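# Lay the towel flat beside an undisturbed basket

## Task

Lay the towel out flat in a single layer on the table. It must keep at least a finger's width from every table edge, at least two fingers' width from the basket's rim, and more than a hand's width from the column of each arm. The basket must still be upright with its entire base resting on the table, no more than three fingers' width from its starting spot, and turned roughly as it was. Finish with both grippers released and moved away. Anything that stays in place only because the robot holds it does not count.

## Robot and tools

Robot: two arms, left_arm and right_arm, each with six revolute joints and a parallel gripper. Scene frame: origin on the table top midway between the arms, +z up, +x out over the table, left_arm on the +y side. Base poses: left_arm at (+0.032, +0.300, 0) m, quat_wxyz (+0.998, 0, 0, -0.061); right_arm at (+0.038, -0.297, 0) m, quat_wxyz (+0.995, 0, 0, -0.097). The gripper's fingers point along its +z axis and close along its y axis. end_effector_position is the point between the pads, about 1 cm short of the fingertips.

The row: every command uses rows of 14 numbers in [-1, 1], covering both arms even if one stays still. First left_arm's 7 numbers, then right_arm's 7. Each arm's 7 are six joint numbers in this fixed order: elbow, wrist yaw, shoulder, wrist pitch, waist, wrist roll; then the gripper opening. Joint numbers are offsets (not poses), scaled so 1.0 equals 1.202 rad for the waist, 1.258 for the shoulder, 1.238 for the elbow, 2.073 for wrist pitch, 2.022 for wrist yaw and wrist roll. The shoulder's sign is flipped relative to the URDF everywhere (commands and results). The opening is absolute: +1 fully open, -1 closed. Stated joint ranges, URDF signs: waist -2.618 to 3.054, shoulder 0.000 to 3.142 (so -3.142 to 0 in your numbers), elbow 0.000 to 3.142, wrist pitch -1.571 to 1.571, wrist yaw -1.571 to 1.571, wrist roll -2.094 to 2.094. True ends may differ by 0.036 rad.

execute_actions(actions): a list of actions, run in sequence. One action is a table of up to 15 rows; each row lasts one control step (1/30 s), and if fewer than 15 rows are given the last is held for the rest, so an action spans 0.5 s. Joint offsets in every row are measured from the angles at the start of that action, not from the previous row; for the first action of a call that means the angles last reported. An action that would push any joint more than 0.036 rad beyond its range is refused for both arms; if the first action fails this, or any action is malformed, the whole call does nothing. An empty list just returns the current state and images.

move(target, speed, blocking): target is one row as above, with joint offsets taken from the Joint positions in the latest result that showed them. All joints travel proportionally so they finish together (grippers follow curves), over 0.5 to 10 s; longer paths are cut off at 10 s. speed (0.01 to 2 rad/s, default 0.5) caps the fastest joint. Moves do not avoid obstacles or the other arm. Finger openings are applied at once. blocking=false returns after 0.5 s while motion continues; then only wait or stop are accepted until a result shows it ended. The extra line reports the ending (done, off_target, moving, held, fault), limits=held or limits=none, and each arm's joint farthest from target. Faster moves and targets set deeper past contact press harder.

wait(seconds): 0 to 10; arms hold their last command; returns early if a running move ends. stop(): brakes a running move (needs room, more if fast); fingers continue. zoom_image(camera, region): region [x0, y0, x1, y1] in pixels of that camera's latest image, at most 504 by 504. read_manual(section): only "licences"; moves nothing. finished_scene(scene): pass the current scene number; irreversible, and the goal must hold afterward.

Cameras, all 504x504: cam_head_left, cam_head_right, cam_high, cam_low, cam_left_wrist, cam_right_wrist (wrist ones are fisheye).

Results: a state line with each gripper's position (m) and quat_wxyz in the scene frame (less accurate at long reach); Joint positions and Joint velocities per arm in the joint order above plus finger gap in m (0.094 fully open); Joint targets, which can drift without new commands; grip_measured on the opening scale; joint torques (offset, noisy); step readings for actions, with HELD marking held-back steps. "joint sent to its limit" means a joint was stopped at its real end; "joint command not followed" means a clearance check altered targets. MOTOR HOT appears from 75 °C; at 90 °C the arm stops for 10 seconds, and at 100 °C it goes limp and falls (OVER-TEMPERATURE FAULT). FAULT lines mark arm stops.

Motion details: each step the target may lead the measured angle by at most 0.202 rad (waist), 0.258 (shoulder), 0.238 (elbow), 0.573 (wrist pitch), 0.522 (wrist yaw and roll), and targets placing the gripper over 70 mm from its measured spot are scaled back, so big changes take several actions; resend unfinished parts. Friction can leave a joint about 0.031 rad off, and smaller commands may not move it.

Gripping: fingers go to the opening you command; to hold, command about 0.03 below grip_measured (less for a gentler hold). Readings may be off by about 1 mm. Pad force tops out near 50 to 62 N, less on very thin items like cloth under 2 mm. Held parts may be tugged briefly.

Avoid: arms striking or pressing each other, knocking anything off the table, dropping, slamming or shoving hard, tipping or sliding the basket, and long holds that heat motors. The simulation keeps running while you compose replies, with the last command held.

Each tool is called after "Call:" by a JSON object that holds its "api" and its "payload", one argument or row to a line.

## Session

Call:
{"api": "execute_actions", "payload": {
  "actions": []
}}

Scene clock: 0.00 s.
left_arm: end_effector_position=(+0.5116, +0.1726, +0.3154) grip_measured=+1.000 end_effector_quat_wxyz=(+0.573, -0.088, +0.814, +0.026) | right_arm: end_effector_position=(+0.3528, -0.1094, +0.1586) grip_measured=+1.000 end_effector_quat_wxyz=(+0.379, +0.392, +0.836, +0.070)
Joint names: [elbow, wrist yaw, shoulder, wrist pitch, waist, wrist roll]
Joint positions: left_arm=[ 1.498 -0.556 -1.631 -0.282 -0.32  -0.291  0.094] | right_arm=[ 1.177  0.683 -1.539 -0.773  1.031  1.557  0.094]
Joint velocities: left_arm=[-0.007  0.007 -0.002  0.022 -0.007  0.051  0.   ] | right_arm=[-0.007  0.007 -0.012 -0.022 -0.007 -0.022  0.   ]
Joint torques (N m, as the arm reports them, + toward a larger Joint positions number): no reading
Motor temperatures (°C, as the motors report them): left_arm=[31 29 30 30 30 29] | right_arm=[33 31 31 32 31 33]
Joint targets: left_arm=[1.498 -0.556 -1.631 -0.282 -0.320 -0.291] | right_arm=[1.177 0.683 -1.539 -0.773 1.031 1.557]

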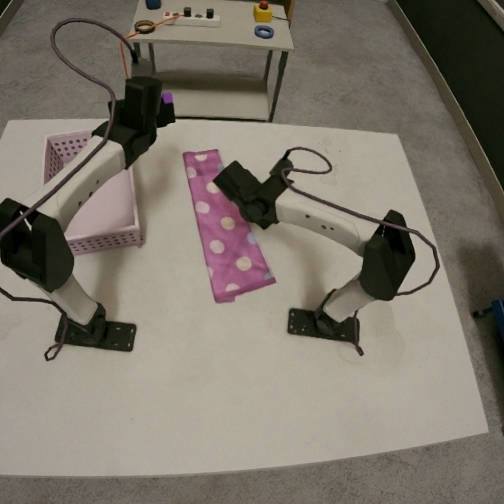

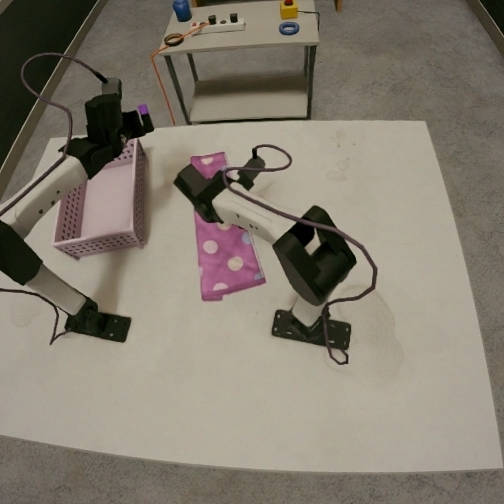

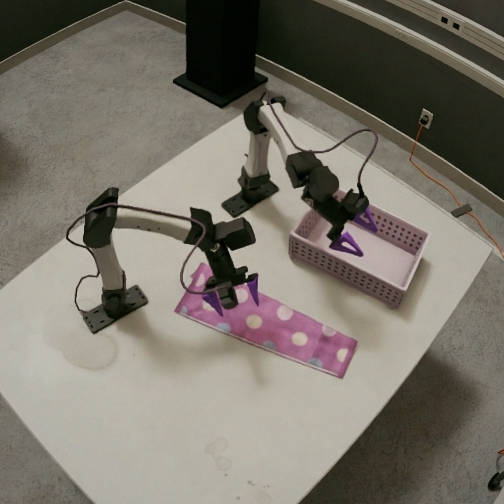

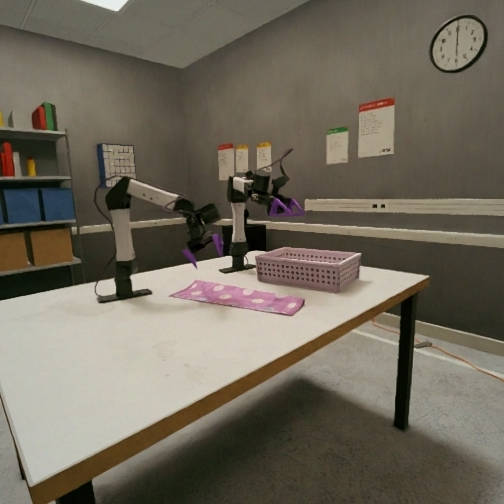

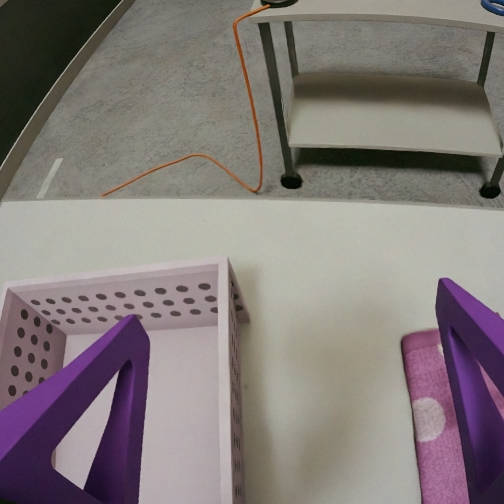

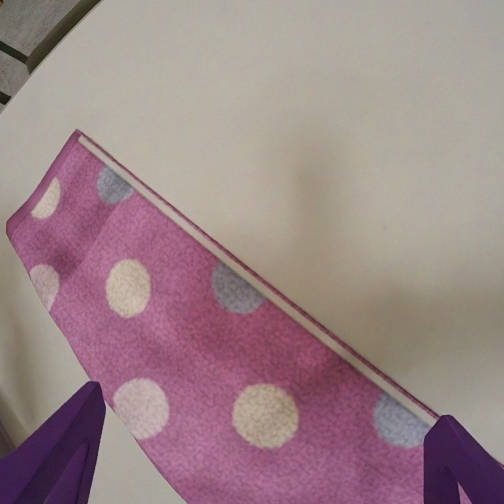

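Call:
{"api": "move", "payload": {
  "target": [-0.3,0.275,0.4,-0.3,0.6,0.144,1, 0,-0.338,0.3,-0.1,-1,-0.77,1],
  "speed": 1
}}

Call:
{"api": "zoom_image", "payload": {
  "camera": "cam_head_left",
  "region": [130,130,330,330]
}}

Call:
{"api": "zoom_image", "payload": {
  "camera": "cam_high",
  "region": [160,220,380,420]
}}

Scene clock: 18.93 s.
left_arm: end_effector_position=(+0.3311, +0.3836, +0.2269) grip_measured=+1.000 end_effector_quat_wxyz=(+0.336, -0.130, +0.932, +0.049) | right_arm: end_effector_position=(+0.3231, -0.4032, +0.2145) grip_measured=+1.000 end_effector_quat_wxyz=(+0.292, +0.172, +0.939, -0.055)
Joint names: [elbow, wrist yaw, shoulder, wrist pitch, waist, wrist roll]
Joint positions: left_arm=[ 1.152 -0.009 -1.14  -0.89   0.39  -0.006  0.094] | right_arm=[ 1.177  0.007 -1.18  -0.964 -0.161  0.007  0.094]
Joint velocities: left_arm=[-0.002  0.022  0.012 -0.051 -0.002 -0.095  0.   ] | right_arm=[-0.007 -0.051  0.002 -0.007  0.002  0.007  0.   ]
Joint torques (N m, as the arm reports them, + toward a larger Joint positions number): left_arm=[7.14 0.07 4.62 1.97 0.06 0.08] | right_arm=[ 7.6  -0.08  3.76  1.41 -0.7  -0.05]
Motor temperatures (°C, as the motors report them): left_arm=[35 29 34 34 30 29] | right_arm=[36 32 33 33 31 33]
Joint targets: left_arm=[1.127 0.000 -1.128 -0.903 0.401 0.000] | right_arm=[1.177 -0.001 -1.162 -0.980 -0.171 0.000]
move: off_target (left_arm); limits=none; left_arm: farthest joint: the elbow, 0.025 radians from its target (0.372 radians at the start); right_arm: farthest joint: the shoulder, 0.018 radians from its target (0.378 radians at the start)

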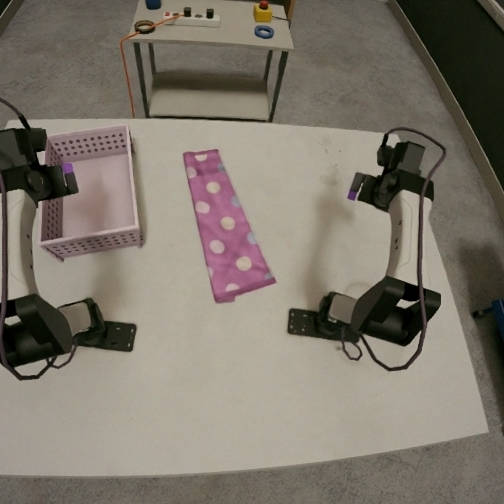

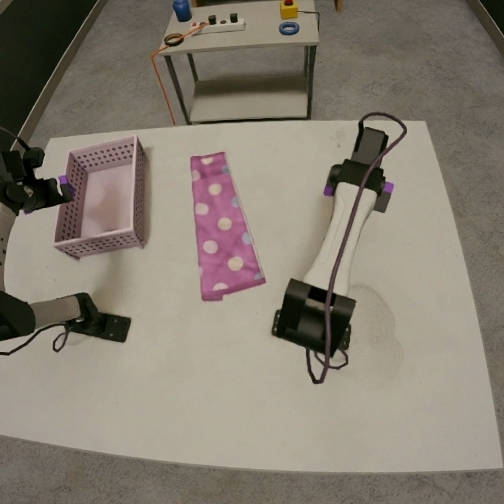

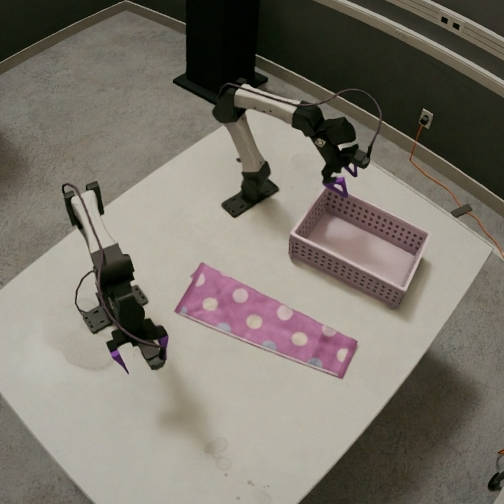

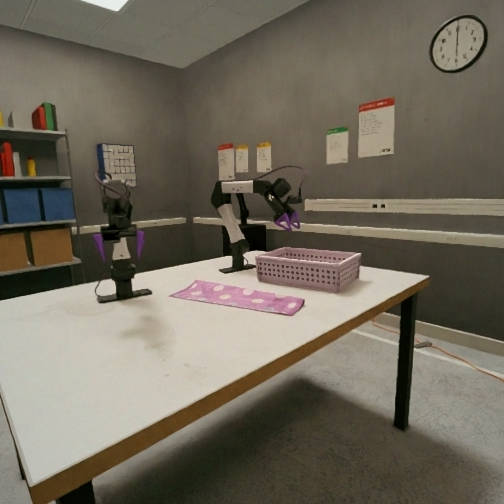

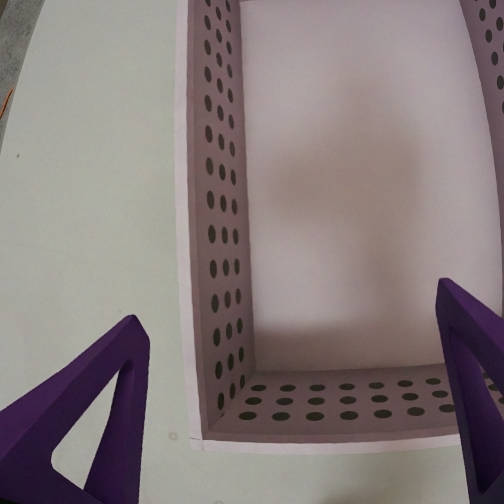

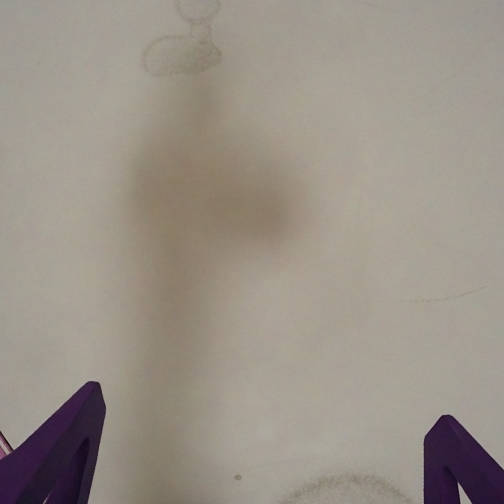

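Region (130, 130, 330, 330) of cam_head_left's 504x504 image, scaled by 2.520, with more detail than that image has.

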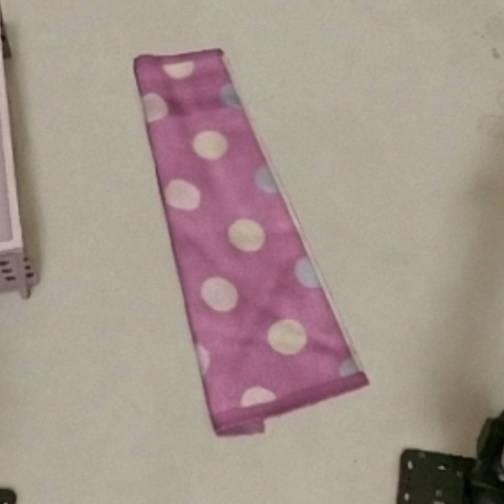

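Region (160, 220, 380, 420) of cam_high's 504x504 image, scaled by 2.291, with more detail than that image has; it fills the top 458 rows of this view, and the rest is white.

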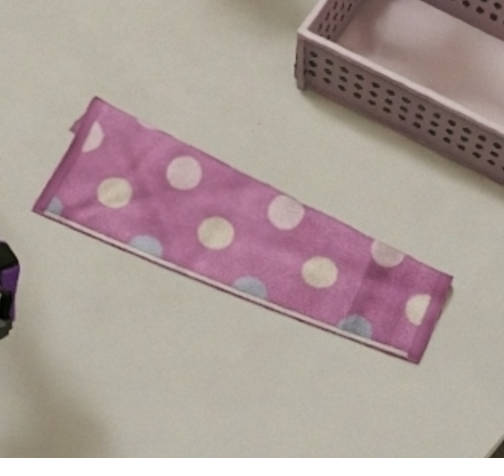

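Call:
{"api": "move", "payload": {
  "target": [0.645,0,-0.85,0.15,-0.729,0,0.2, -0.249,0,-0.069,-0.101,0.903,0.21,0.2],
  "speed": 1
}}

Scene clock: 44.43 s.
left_arm: end_effector_position=(+0.5132, -0.0405, +0.1322) grip_measured=+0.201 end_effector_quat_wxyz=(+0.333, +0.281, +0.894, -0.104) | right_arm: end_effector_position=(+0.1884, -0.1659, +0.0870) grip_measured=+0.202 end_effector_quat_wxyz=(+0.023, -0.147, +0.989, +0.011)
Joint names: [elbow, wrist yaw, shoulder, wrist pitch, waist, wrist roll]
Joint positions: left_arm=[ 1.935 -0.008 -2.206 -0.586 -0.495 -0.006  0.056] | right_arm=[ 0.884  0.006 -1.249 -1.156  0.914  0.425  0.056]
Joint velocities: left_arm=[ 0.017 -0.037 -0.002  0.022  0.007 -0.022 -0.   ] | right_arm=[-0.012 -0.022  0.002 -0.11  -0.002 -0.007 -0.   ]
Joint torques (N m, as the arm reports them, + toward a larger Joint positions number): left_arm=[10.58 -0.03 13.85  2.2  -0.06  0.01] | right_arm=[5.63 0.06 1.3  0.27 0.75 0.06]
Motor temperatures (°C, as the motors report them): left_arm=[36 29 34 35 31 29] | right_arm=[38 31 33 35 31 33]
Joint targets: left_arm=[1.950 -0.009 -2.210 -0.580 -0.486 -0.006] | right_arm=[0.869 0.007 -1.266 -1.174 0.925 0.431]
move: done; limits=none; left_arm: farthest joint: the elbow, 0.016 radians from its target (0.799 radians at the start); right_arm: farthest joint: the shoulder, 0.018 radians from its target (0.087 radians at the start)

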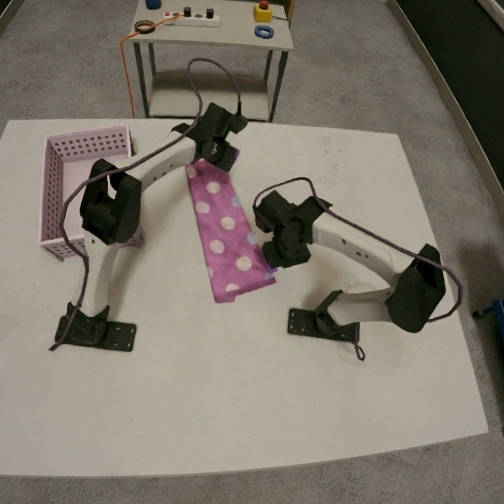

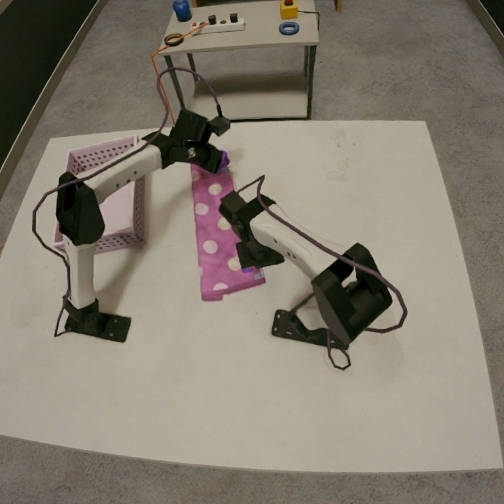

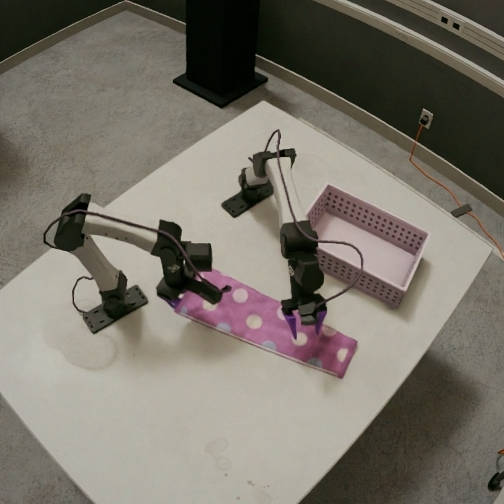

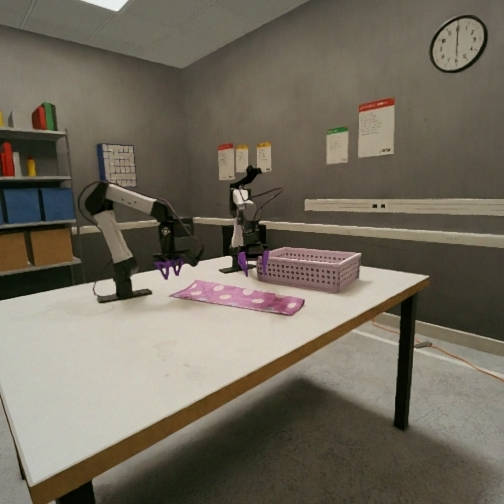

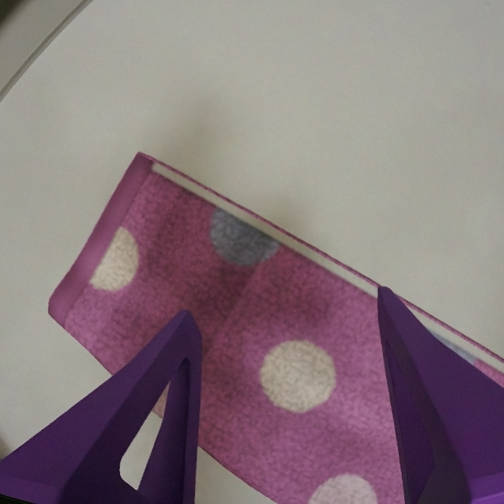

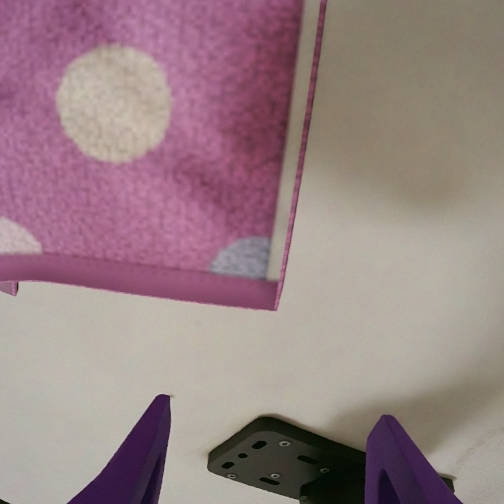

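Call:
{"api": "move", "payload": {
  "target": [0,0,0,0,0,0,0.2, -0.11,0,-0.105,0.09,0,0.05,-0.1]
}}

Scene clock: 52.30 s.
left_arm: end_effector_position=(+0.5132, -0.0405, +0.1322) grip_measured=+0.201 end_effector_quat_wxyz=(+0.333, +0.281, +0.894, -0.104) | right_arm: end_effector_position=(+0.1866, -0.1676, +0.0361) grip_measured=-0.098 end_effector_quat_wxyz=(-0.008, -0.101, +0.995, -0.009)
Joint names: [elbow, wrist yaw, shoulder, wrist pitch, waist, wrist roll]
Joint positions: left_arm=[ 1.935 -0.008 -2.206 -0.586 -0.495 -0.006  0.056] | right_arm=[ 0.761  0.006 -1.367 -0.988  0.914  0.52   0.042]
Joint velocities: left_arm=[ 0.007 -0.022  0.007  0.022 -0.017 -0.007  0.   ] | right_arm=[ 0.002 -0.066  0.007  0.007 -0.012 -0.022 -0.   ]
Joint torques (N m, as the arm reports them, + toward a larger Joint positions number): left_arm=[ 9.36 -0.01 14.14  2.13 -0.7   0.01] | right_arm=[5.34 0.06 2.13 0.5  0.02 0.07]
Motor temperatures (°C, as the motors report them): left_arm=[37 29 39 36 31 29] | right_arm=[38 31 33 34 31 33]
Joint targets: left_arm=[1.935 -0.008 -2.206 -0.586 -0.495 -0.006] | right_arm=[0.748 0.006 -1.381 -0.970 0.914 0.526]
move: done; limits=none; left_arm: farthest joint: the waist, 0.000 radians from its target (0.000 radians at the start); right_arm: farthest joint: the wrist pitch, 0.019 radians from its target (0.187 radians at the start)

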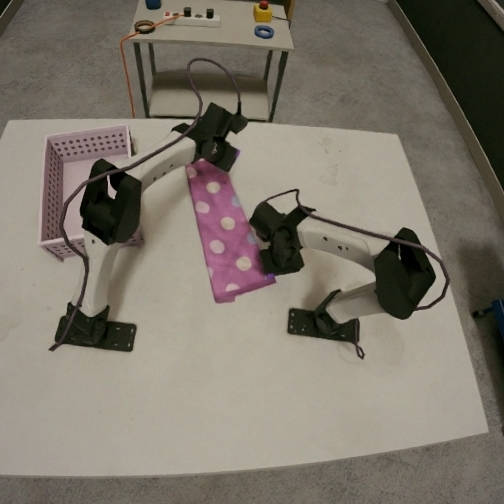

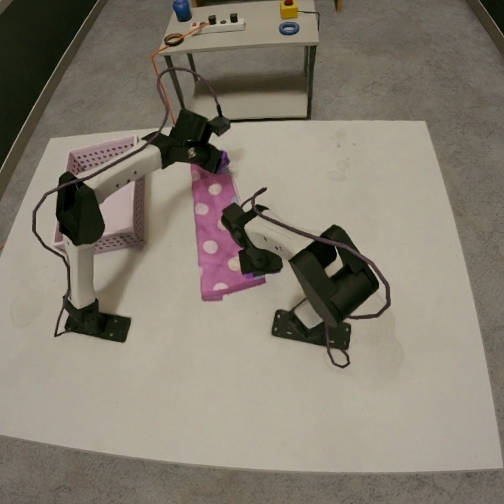

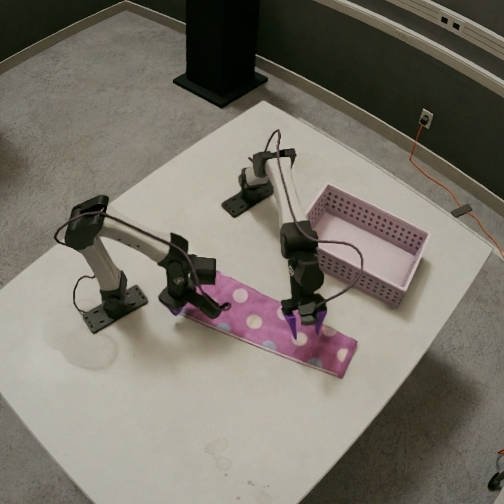

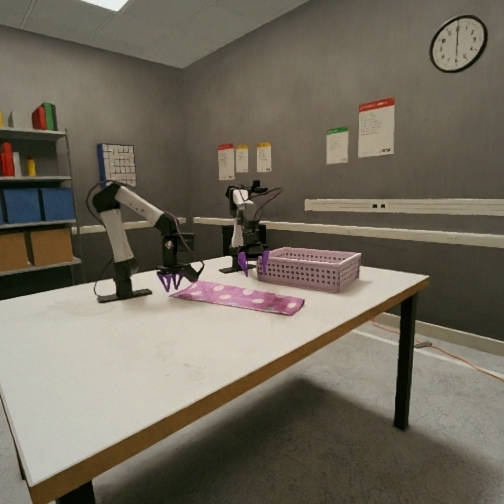

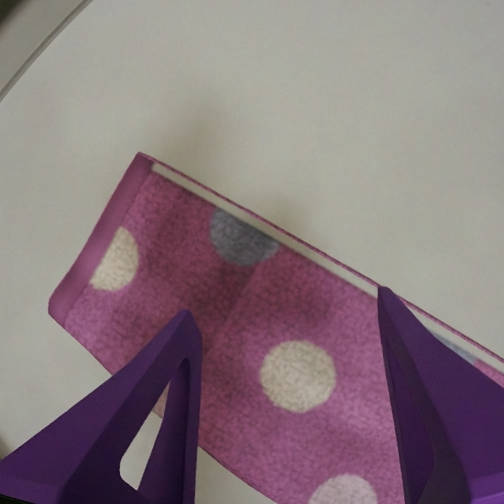

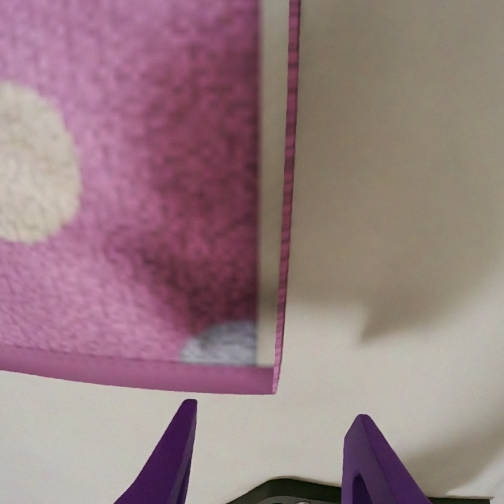

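Call:
{"api": "move", "payload": {
  "target": [0,0,0,0,0,0,0.2, -0.066,0,-0.064,0.085,0,0,-0.1],
  "speed": 0.25
}}

Call:
{"api": "move", "payload": {
  "target": [0,0,0,0,0,0,0.2, -0.01,0,-0.01,0,0,0,-1]
}}

Scene clock: 58.47 s.
left_arm: end_effector_position=(+0.5132, -0.0405, +0.1322) grip_measured=+0.201 end_effector_quat_wxyz=(+0.333, +0.281, +0.894, -0.104) | right_arm: end_effector_position=(+0.1913, -0.1634, +0.0145) grip_measured=-0.098 end_effector_quat_wxyz=(-0.002, -0.100, +0.995, -0.005)
Joint names: [elbow, wrist yaw, shoulder, wrist pitch, waist, wrist roll]
Joint positions: left_arm=[ 1.935 -0.008 -2.206 -0.586 -0.495 -0.006  0.056] | right_arm=[ 0.709  0.006 -1.418 -0.869  0.914  0.52   0.042]
Joint velocities: left_arm=[ 0.007 -0.007  0.012  0.022 -0.017  0.022  0.   ] | right_arm=[ 0.002 -0.007  0.002 -0.007 -0.002 -0.066  0.   ]
Joint torques (N m, as the arm reports them, + toward a larger Joint positions number): left_arm=[ 9.36 -0.01 14.14  2.13 -0.71  0.01] | right_arm=[3.9  0.06 1.31 0.98 0.01 0.  ]
Motor temperatures (°C, as the motors report them): left_arm=[38 29 42 36 31 29] | right_arm=[38 31 33 34 31 33]
Joint targets: left_arm=[1.935 -0.008 -2.206 -0.586 -0.495 -0.006] | right_arm=[0.680 0.006 -1.448 -0.812 0.914 0.519]
move: off_target (right_arm); limits=none; left_arm: farthest joint: the waist, 0.000 radians from its target (0.000 radians at the start); right_arm: farthest joint: the wrist pitch, 0.058 radians from its target (0.176 radians at the start)

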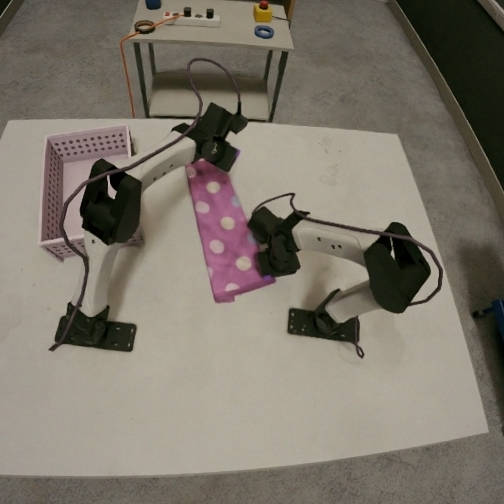

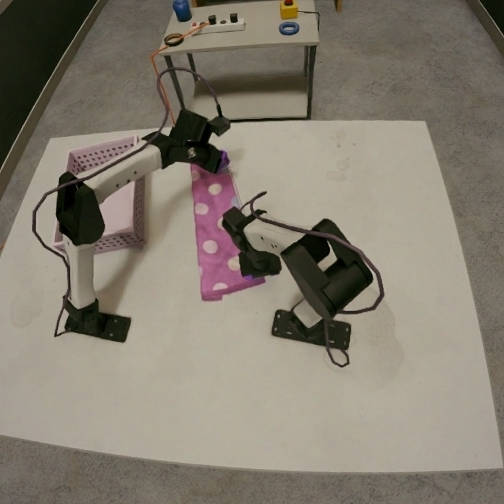

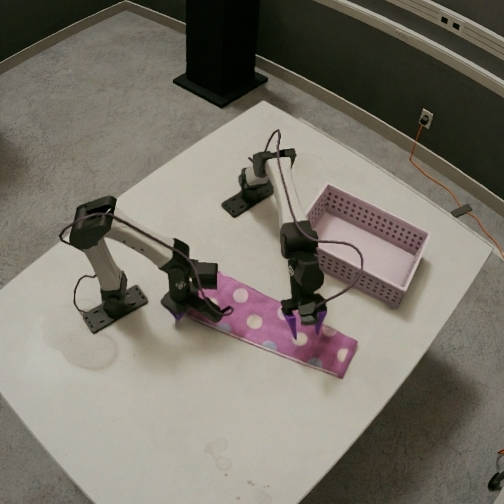

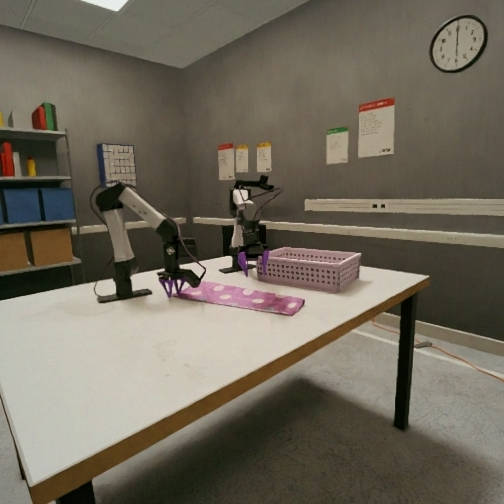

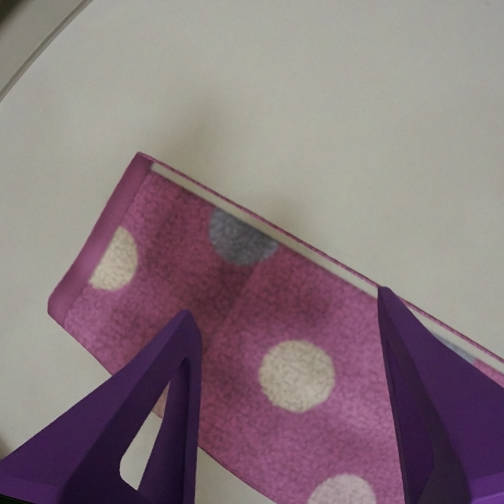

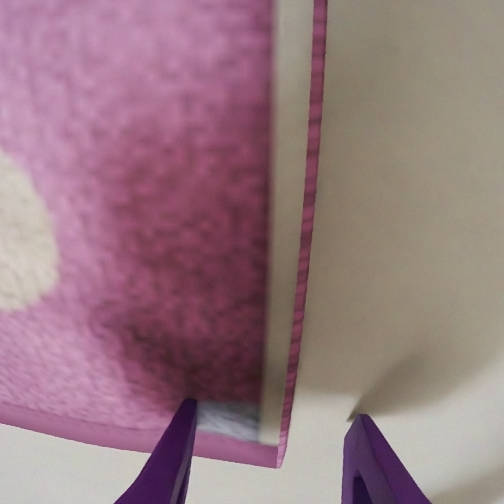

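Scene clock: 59.17 s.
left_arm: end_effector_position=(+0.5132, -0.0405, +0.1322) grip_measured=+0.201 end_effector_quat_wxyz=(+0.333, +0.281, +0.894, -0.104) | right_arm: end_effector_position=(+0.1907, -0.1622, +0.0145) grip_measured=-0.957 end_effector_quat_wxyz=(-0.003, -0.100, +0.995, -0.001)
Joint names: [elbow, wrist yaw, shoulder, wrist pitch, waist, wrist roll]
Joint positions: left_arm=[ 1.935 -0.008 -2.206 -0.586 -0.495 -0.006  0.056] | right_arm=[ 0.709 -0.002 -1.418 -0.868  0.914  0.52   0.002]
Joint velocities: left_arm=[0.007 0.007 0.007 0.022 0.012 0.007 0.001] | right_arm=[-0.017  0.037  0.037  0.022 -0.012 -0.066 -0.   ]
Joint torques (N m, as the arm reports them, + toward a larger Joint positions number): left_arm=[ 9.35 -0.02 14.14  2.14 -0.71  0.01] | right_arm=[5.17 0.13 2.44 0.32 0.01 0.  ]
Motor temperatures (°C, as the motors report them): left_arm=[38 29 42 36 31 29] | right_arm=[38 31 33 34 31 33]
Joint targets: left_arm=[1.935 -0.008 -2.206 -0.586 -0.495 -0.006] | right_arm=[0.696 0.006 -1.431 -0.870 0.914 0.520]
move: done; limits=none; left_arm: farthest joint: the waist, 0.000 radians from its target (0.000 radians at the start); right_arm: farthest joint: the shoulder, 0.012 radians from its target (0.012 radians at the start)

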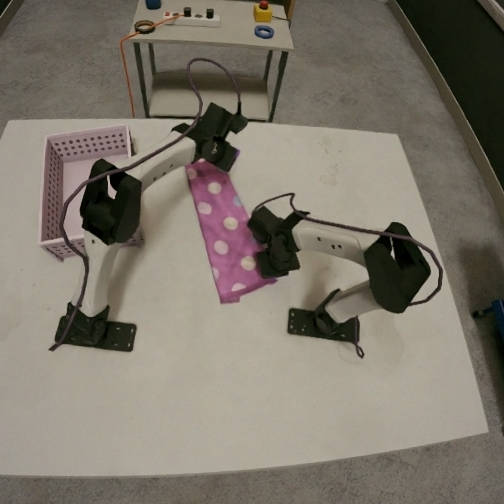

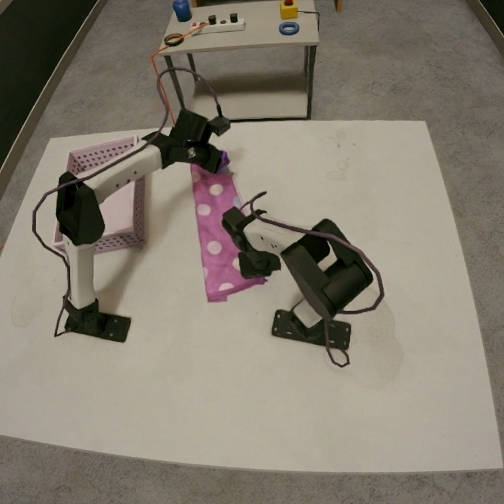

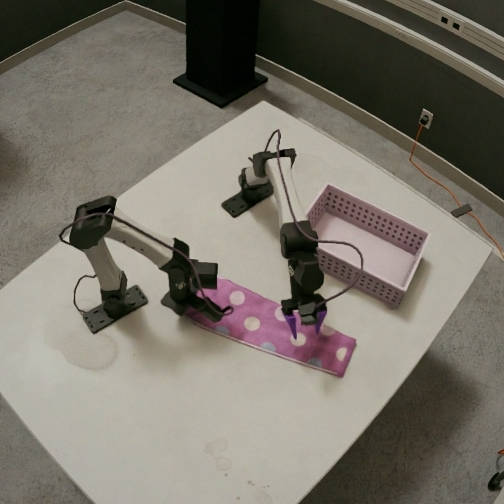

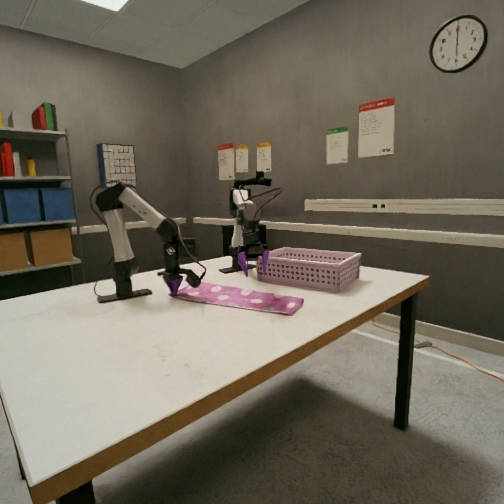

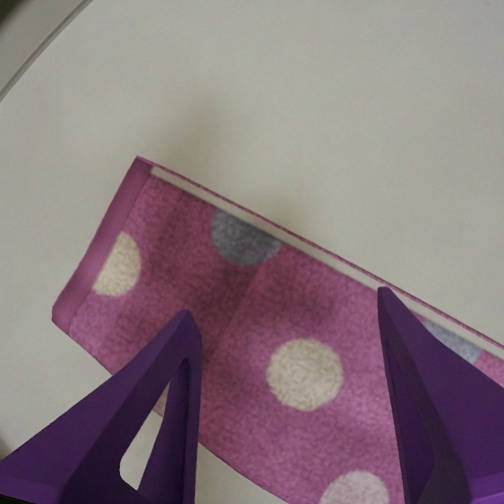

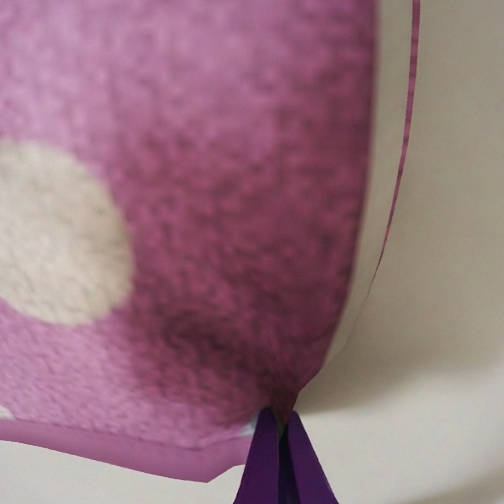

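Lift and swing the waist to drag it toward −x.

Call:
{"api": "move", "payload": {
  "target": [0,0,0,0,0,0,0.2, 0.14,0,0.13,-0.14,0.85,0.6,-1]
}}

Scene clock: 65.93 s.
left_arm: end_effector_position=(+0.5132, -0.0405, +0.1322) grip_measured=+0.201 end_effector_quat_wxyz=(+0.333, +0.281, +0.894, -0.104) | right_arm: end_effector_position=(+0.0074, -0.1034, +0.0764) grip_measured=-0.957 end_effector_quat_wxyz=(+0.000, -0.003, +1.000, +0.008)
Joint names: [elbow, wrist yaw, shoulder, wrist pitch, waist, wrist roll]
Joint positions: left_arm=[ 1.935 -0.008 -2.206 -0.586 -0.495 -0.006  0.056] | right_arm=[ 0.861  0.003 -1.275 -1.14   1.925  1.726  0.002]
Joint velocities: left_arm=[ 0.012  0.022 -0.007 -0.022 -0.012 -0.022 -0.001] | right_arm=[-0.002 -0.007  0.022  0.022 -0.002  0.022  0.   ]
Joint torques (N m, as the arm reports them, + toward a larger Joint positions number): left_arm=[ 9.36 -0.02 14.12  2.13 -0.71  0.01] | right_arm=[8.19 0.07 3.88 0.07 0.77 0.06]
Motor temperatures (°C, as the motors report them): left_arm=[38 29 45 36 30 29] | right_arm=[38 31 33 33 31 33]
Joint targets: left_arm=[1.935 -0.008 -2.206 -0.586 -0.495 -0.006] | right_arm=[0.882 -0.001 -1.255 -1.158 1.936 1.733]
move: off_target (right_arm); limits=none; left_arm: farthest joint: the waist, 0.000 radians from its target (0.000 radians at the start); right_arm: farthest joint: the shoulder, 0.021 radians from its target (0.164 radians at the start)

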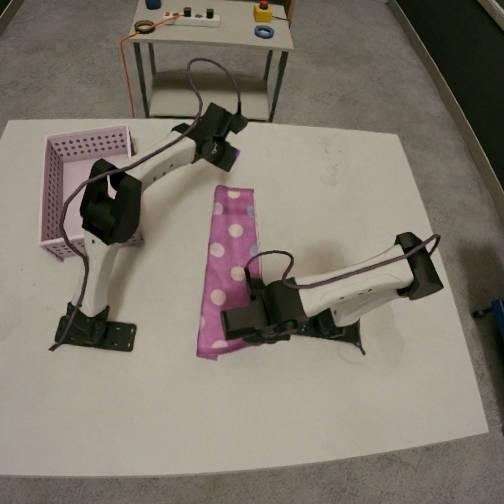

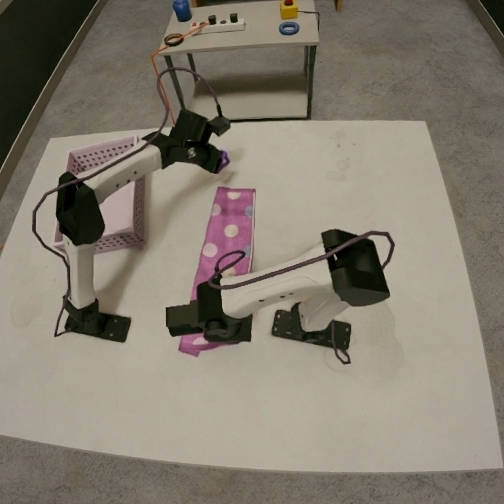

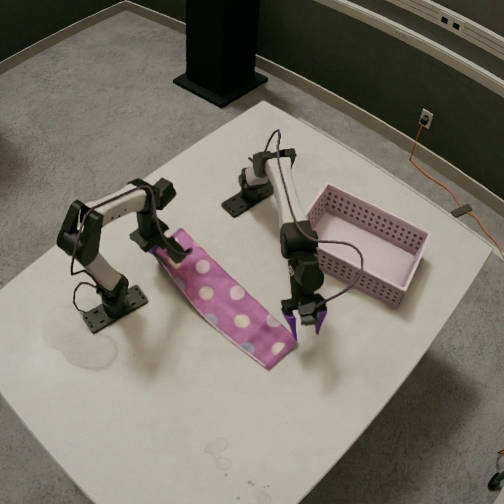

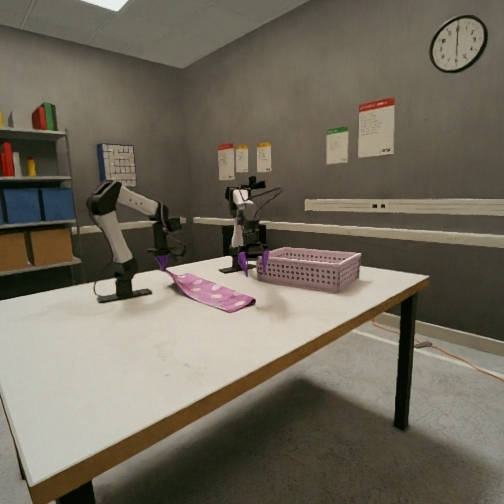

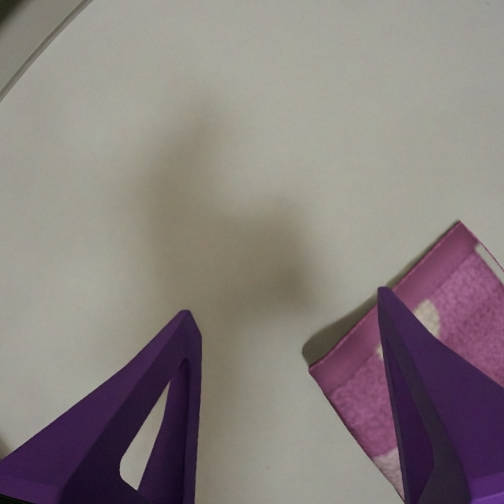

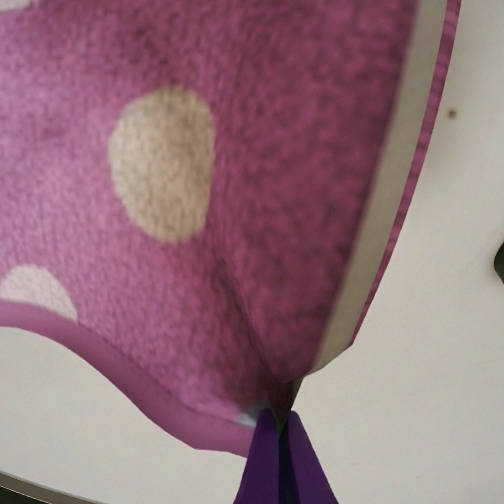

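Call:
{"api": "move", "payload": {
  "target": [0.095,0,-0.088,-0.165,-0.22,0,0, 0,0,0,0,0.45,0.1,-1]
}}

Scene clock: 72.47 s.
left_arm: end_effector_position=(+0.3771, -0.1166, +0.0776) grip_measured=+0.002 end_effector_quat_wxyz=(+0.177, +0.415, +0.889, -0.080) | right_arm: end_effector_position=(-0.0855, -0.1453, +0.0764) grip_measured=-0.957 end_effector_quat_wxyz=(-0.002, -0.169, +0.986, +0.008)
Joint names: [elbow, wrist yaw, shoulder, wrist pitch, waist, wrist roll]
Joint positions: left_arm=[ 2.033 -0.008 -2.297 -0.916 -0.758 -0.006  0.047] | right_arm=[ 0.861  0.005 -1.275 -1.141  2.454  1.922  0.002]
Joint velocities: left_arm=[-0.012  0.007 -0.002  0.007 -0.012  0.007  0.001] | right_arm=[-0.007 -0.022 -0.022 -0.022  0.002  0.007 -0.001]
Joint torques (N m, as the arm reports them, + toward a larger Joint positions number): left_arm=[10.31  0.   12.74  1.38 -0.74  0.02] | right_arm=[6.58 0.09 2.5  0.25 0.78 0.05]
Motor temperatures (°C, as the motors report them): left_arm=[39 29 47 37 30 29] | right_arm=[38 31 33 33 31 33]
Joint targets: left_arm=[2.052 -0.008 -2.317 -0.928 -0.759 -0.006] | right_arm=[0.861 0.003 -1.275 -1.140 2.465 1.928]
move: done; limits=none; left_arm: farthest joint: the shoulder, 0.020 radians from its target (0.111 radians at the start); right_arm: farthest joint: the waist, 0.012 radians from its target (0.541 radians at the start)

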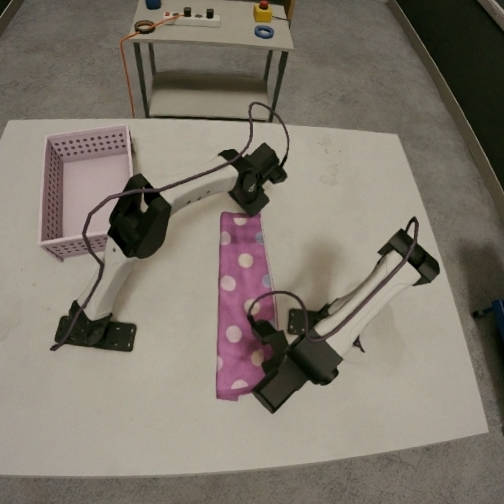

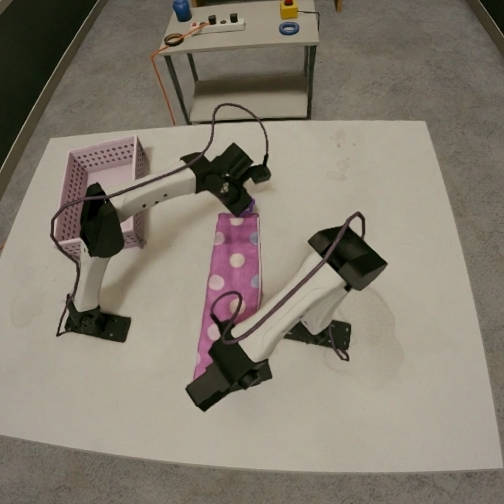

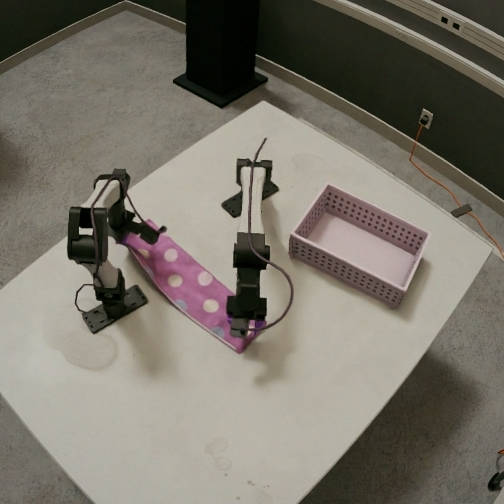

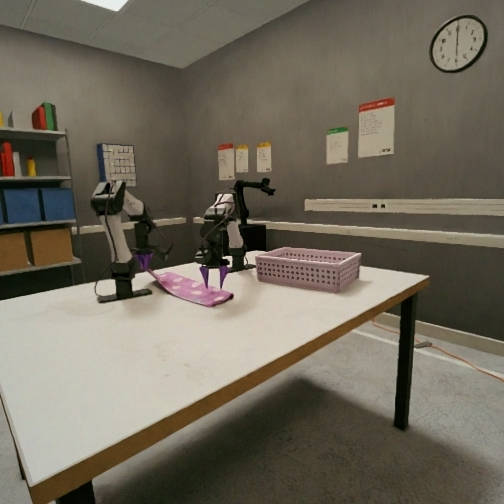

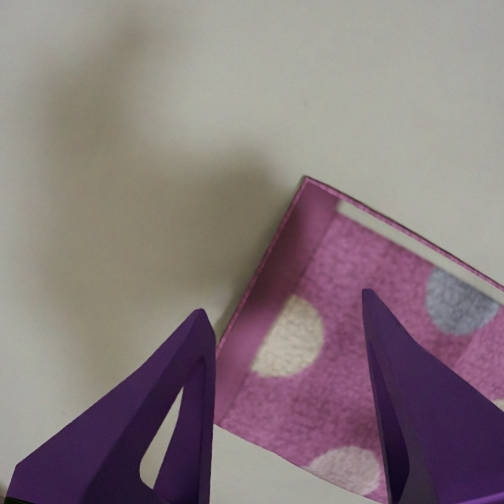

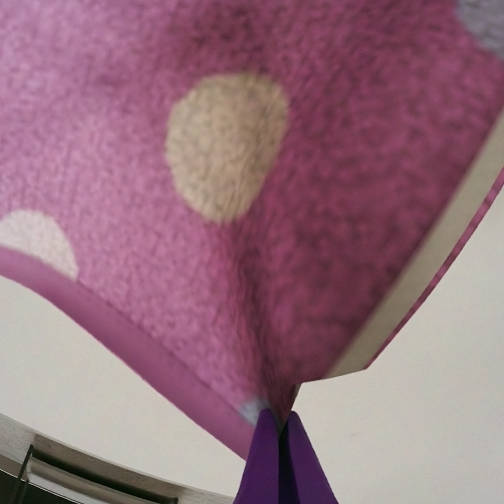

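Call:
{"api": "move", "payload": {
  "target": [0.028,0,-0.098,0.048,-0.03,0,0, 0,0,0,0,0,0,-1],
  "speed": 0.25
}}

Scene clock: 78.13 s.
left_arm: end_effector_position=(+0.3753, -0.1397, +0.0313) grip_measured=+0.002 end_effector_quat_wxyz=(+0.172, +0.428, +0.884, -0.080) | right_arm: end_effector_position=(-0.0855, -0.1453, +0.0764) grip_measured=-0.957 end_effector_quat_wxyz=(-0.002, -0.168, +0.986, +0.008)
Joint names: [elbow, wrist yaw, shoulder, wrist pitch, waist, wrist roll]
Joint positions: left_arm=[ 2.044 -0.008 -2.407 -0.826 -0.787 -0.006  0.047] | right_arm=[ 0.861  0.005 -1.275 -1.141  2.454  1.922  0.002]
Joint velocities: left_arm=[ 0.007 -0.007  0.007  0.007  0.002  0.066  0.   ] | right_arm=[-0.012 -0.066  0.002  0.022  0.002  0.066  0.   ]
Joint torques (N m, as the arm reports them, + toward a larger Joint positions number): left_arm=[10.55 -0.01 14.08  1.58 -1.25  0.02] | right_arm=[ 6.59  0.11  2.5   0.25  0.01 -0.01]
Motor temperatures (°C, as the motors report them): left_arm=[39 29 48 36 30 29] | right_arm=[39 31 33 33 31 33]
Joint targets: left_arm=[2.068 -0.008 -2.420 -0.817 -0.795 -0.006] | right_arm=[0.861 0.005 -1.275 -1.141 2.454 1.922]
move: off_target (left_arm); limits=none; left_arm: farthest joint: the elbow, 0.024 radians from its target (0.035 radians at the start); right_arm: farthest joint: the waist, 0.000 radians from its target (0.000 radians at the start)

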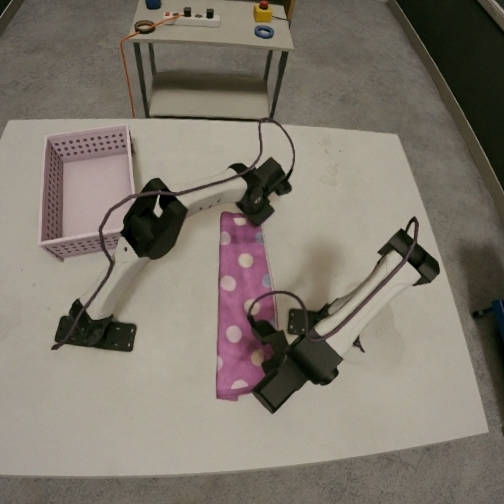

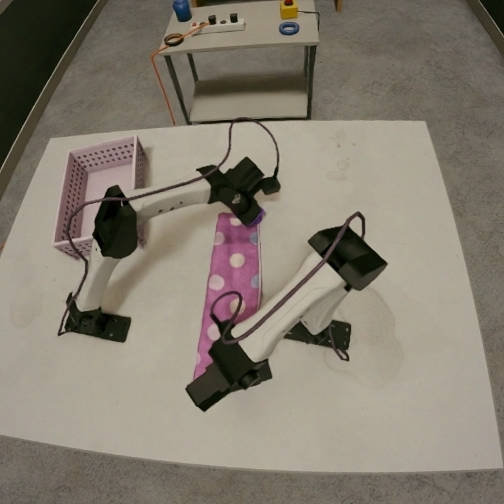

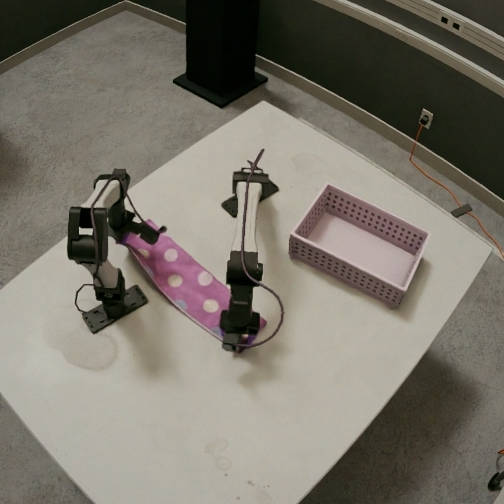

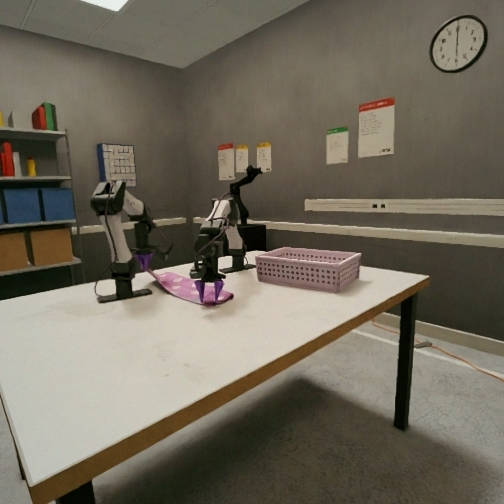

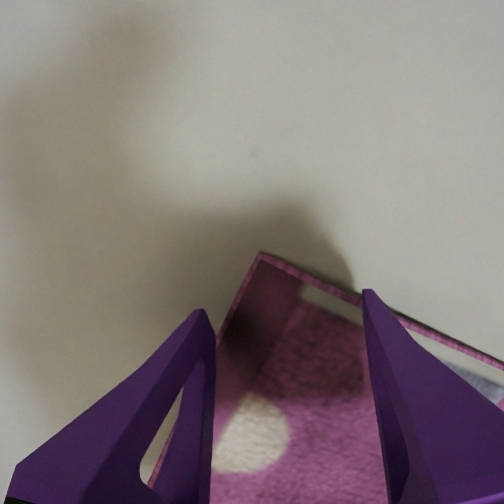

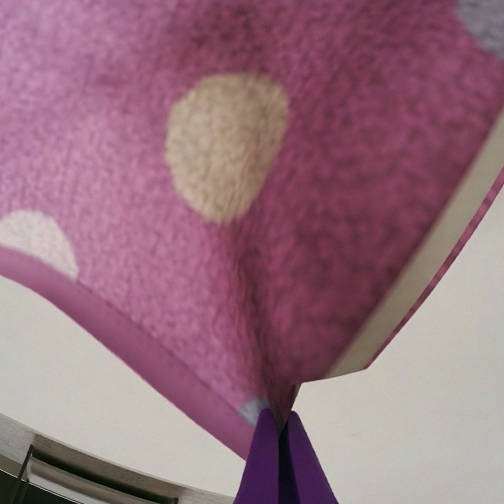

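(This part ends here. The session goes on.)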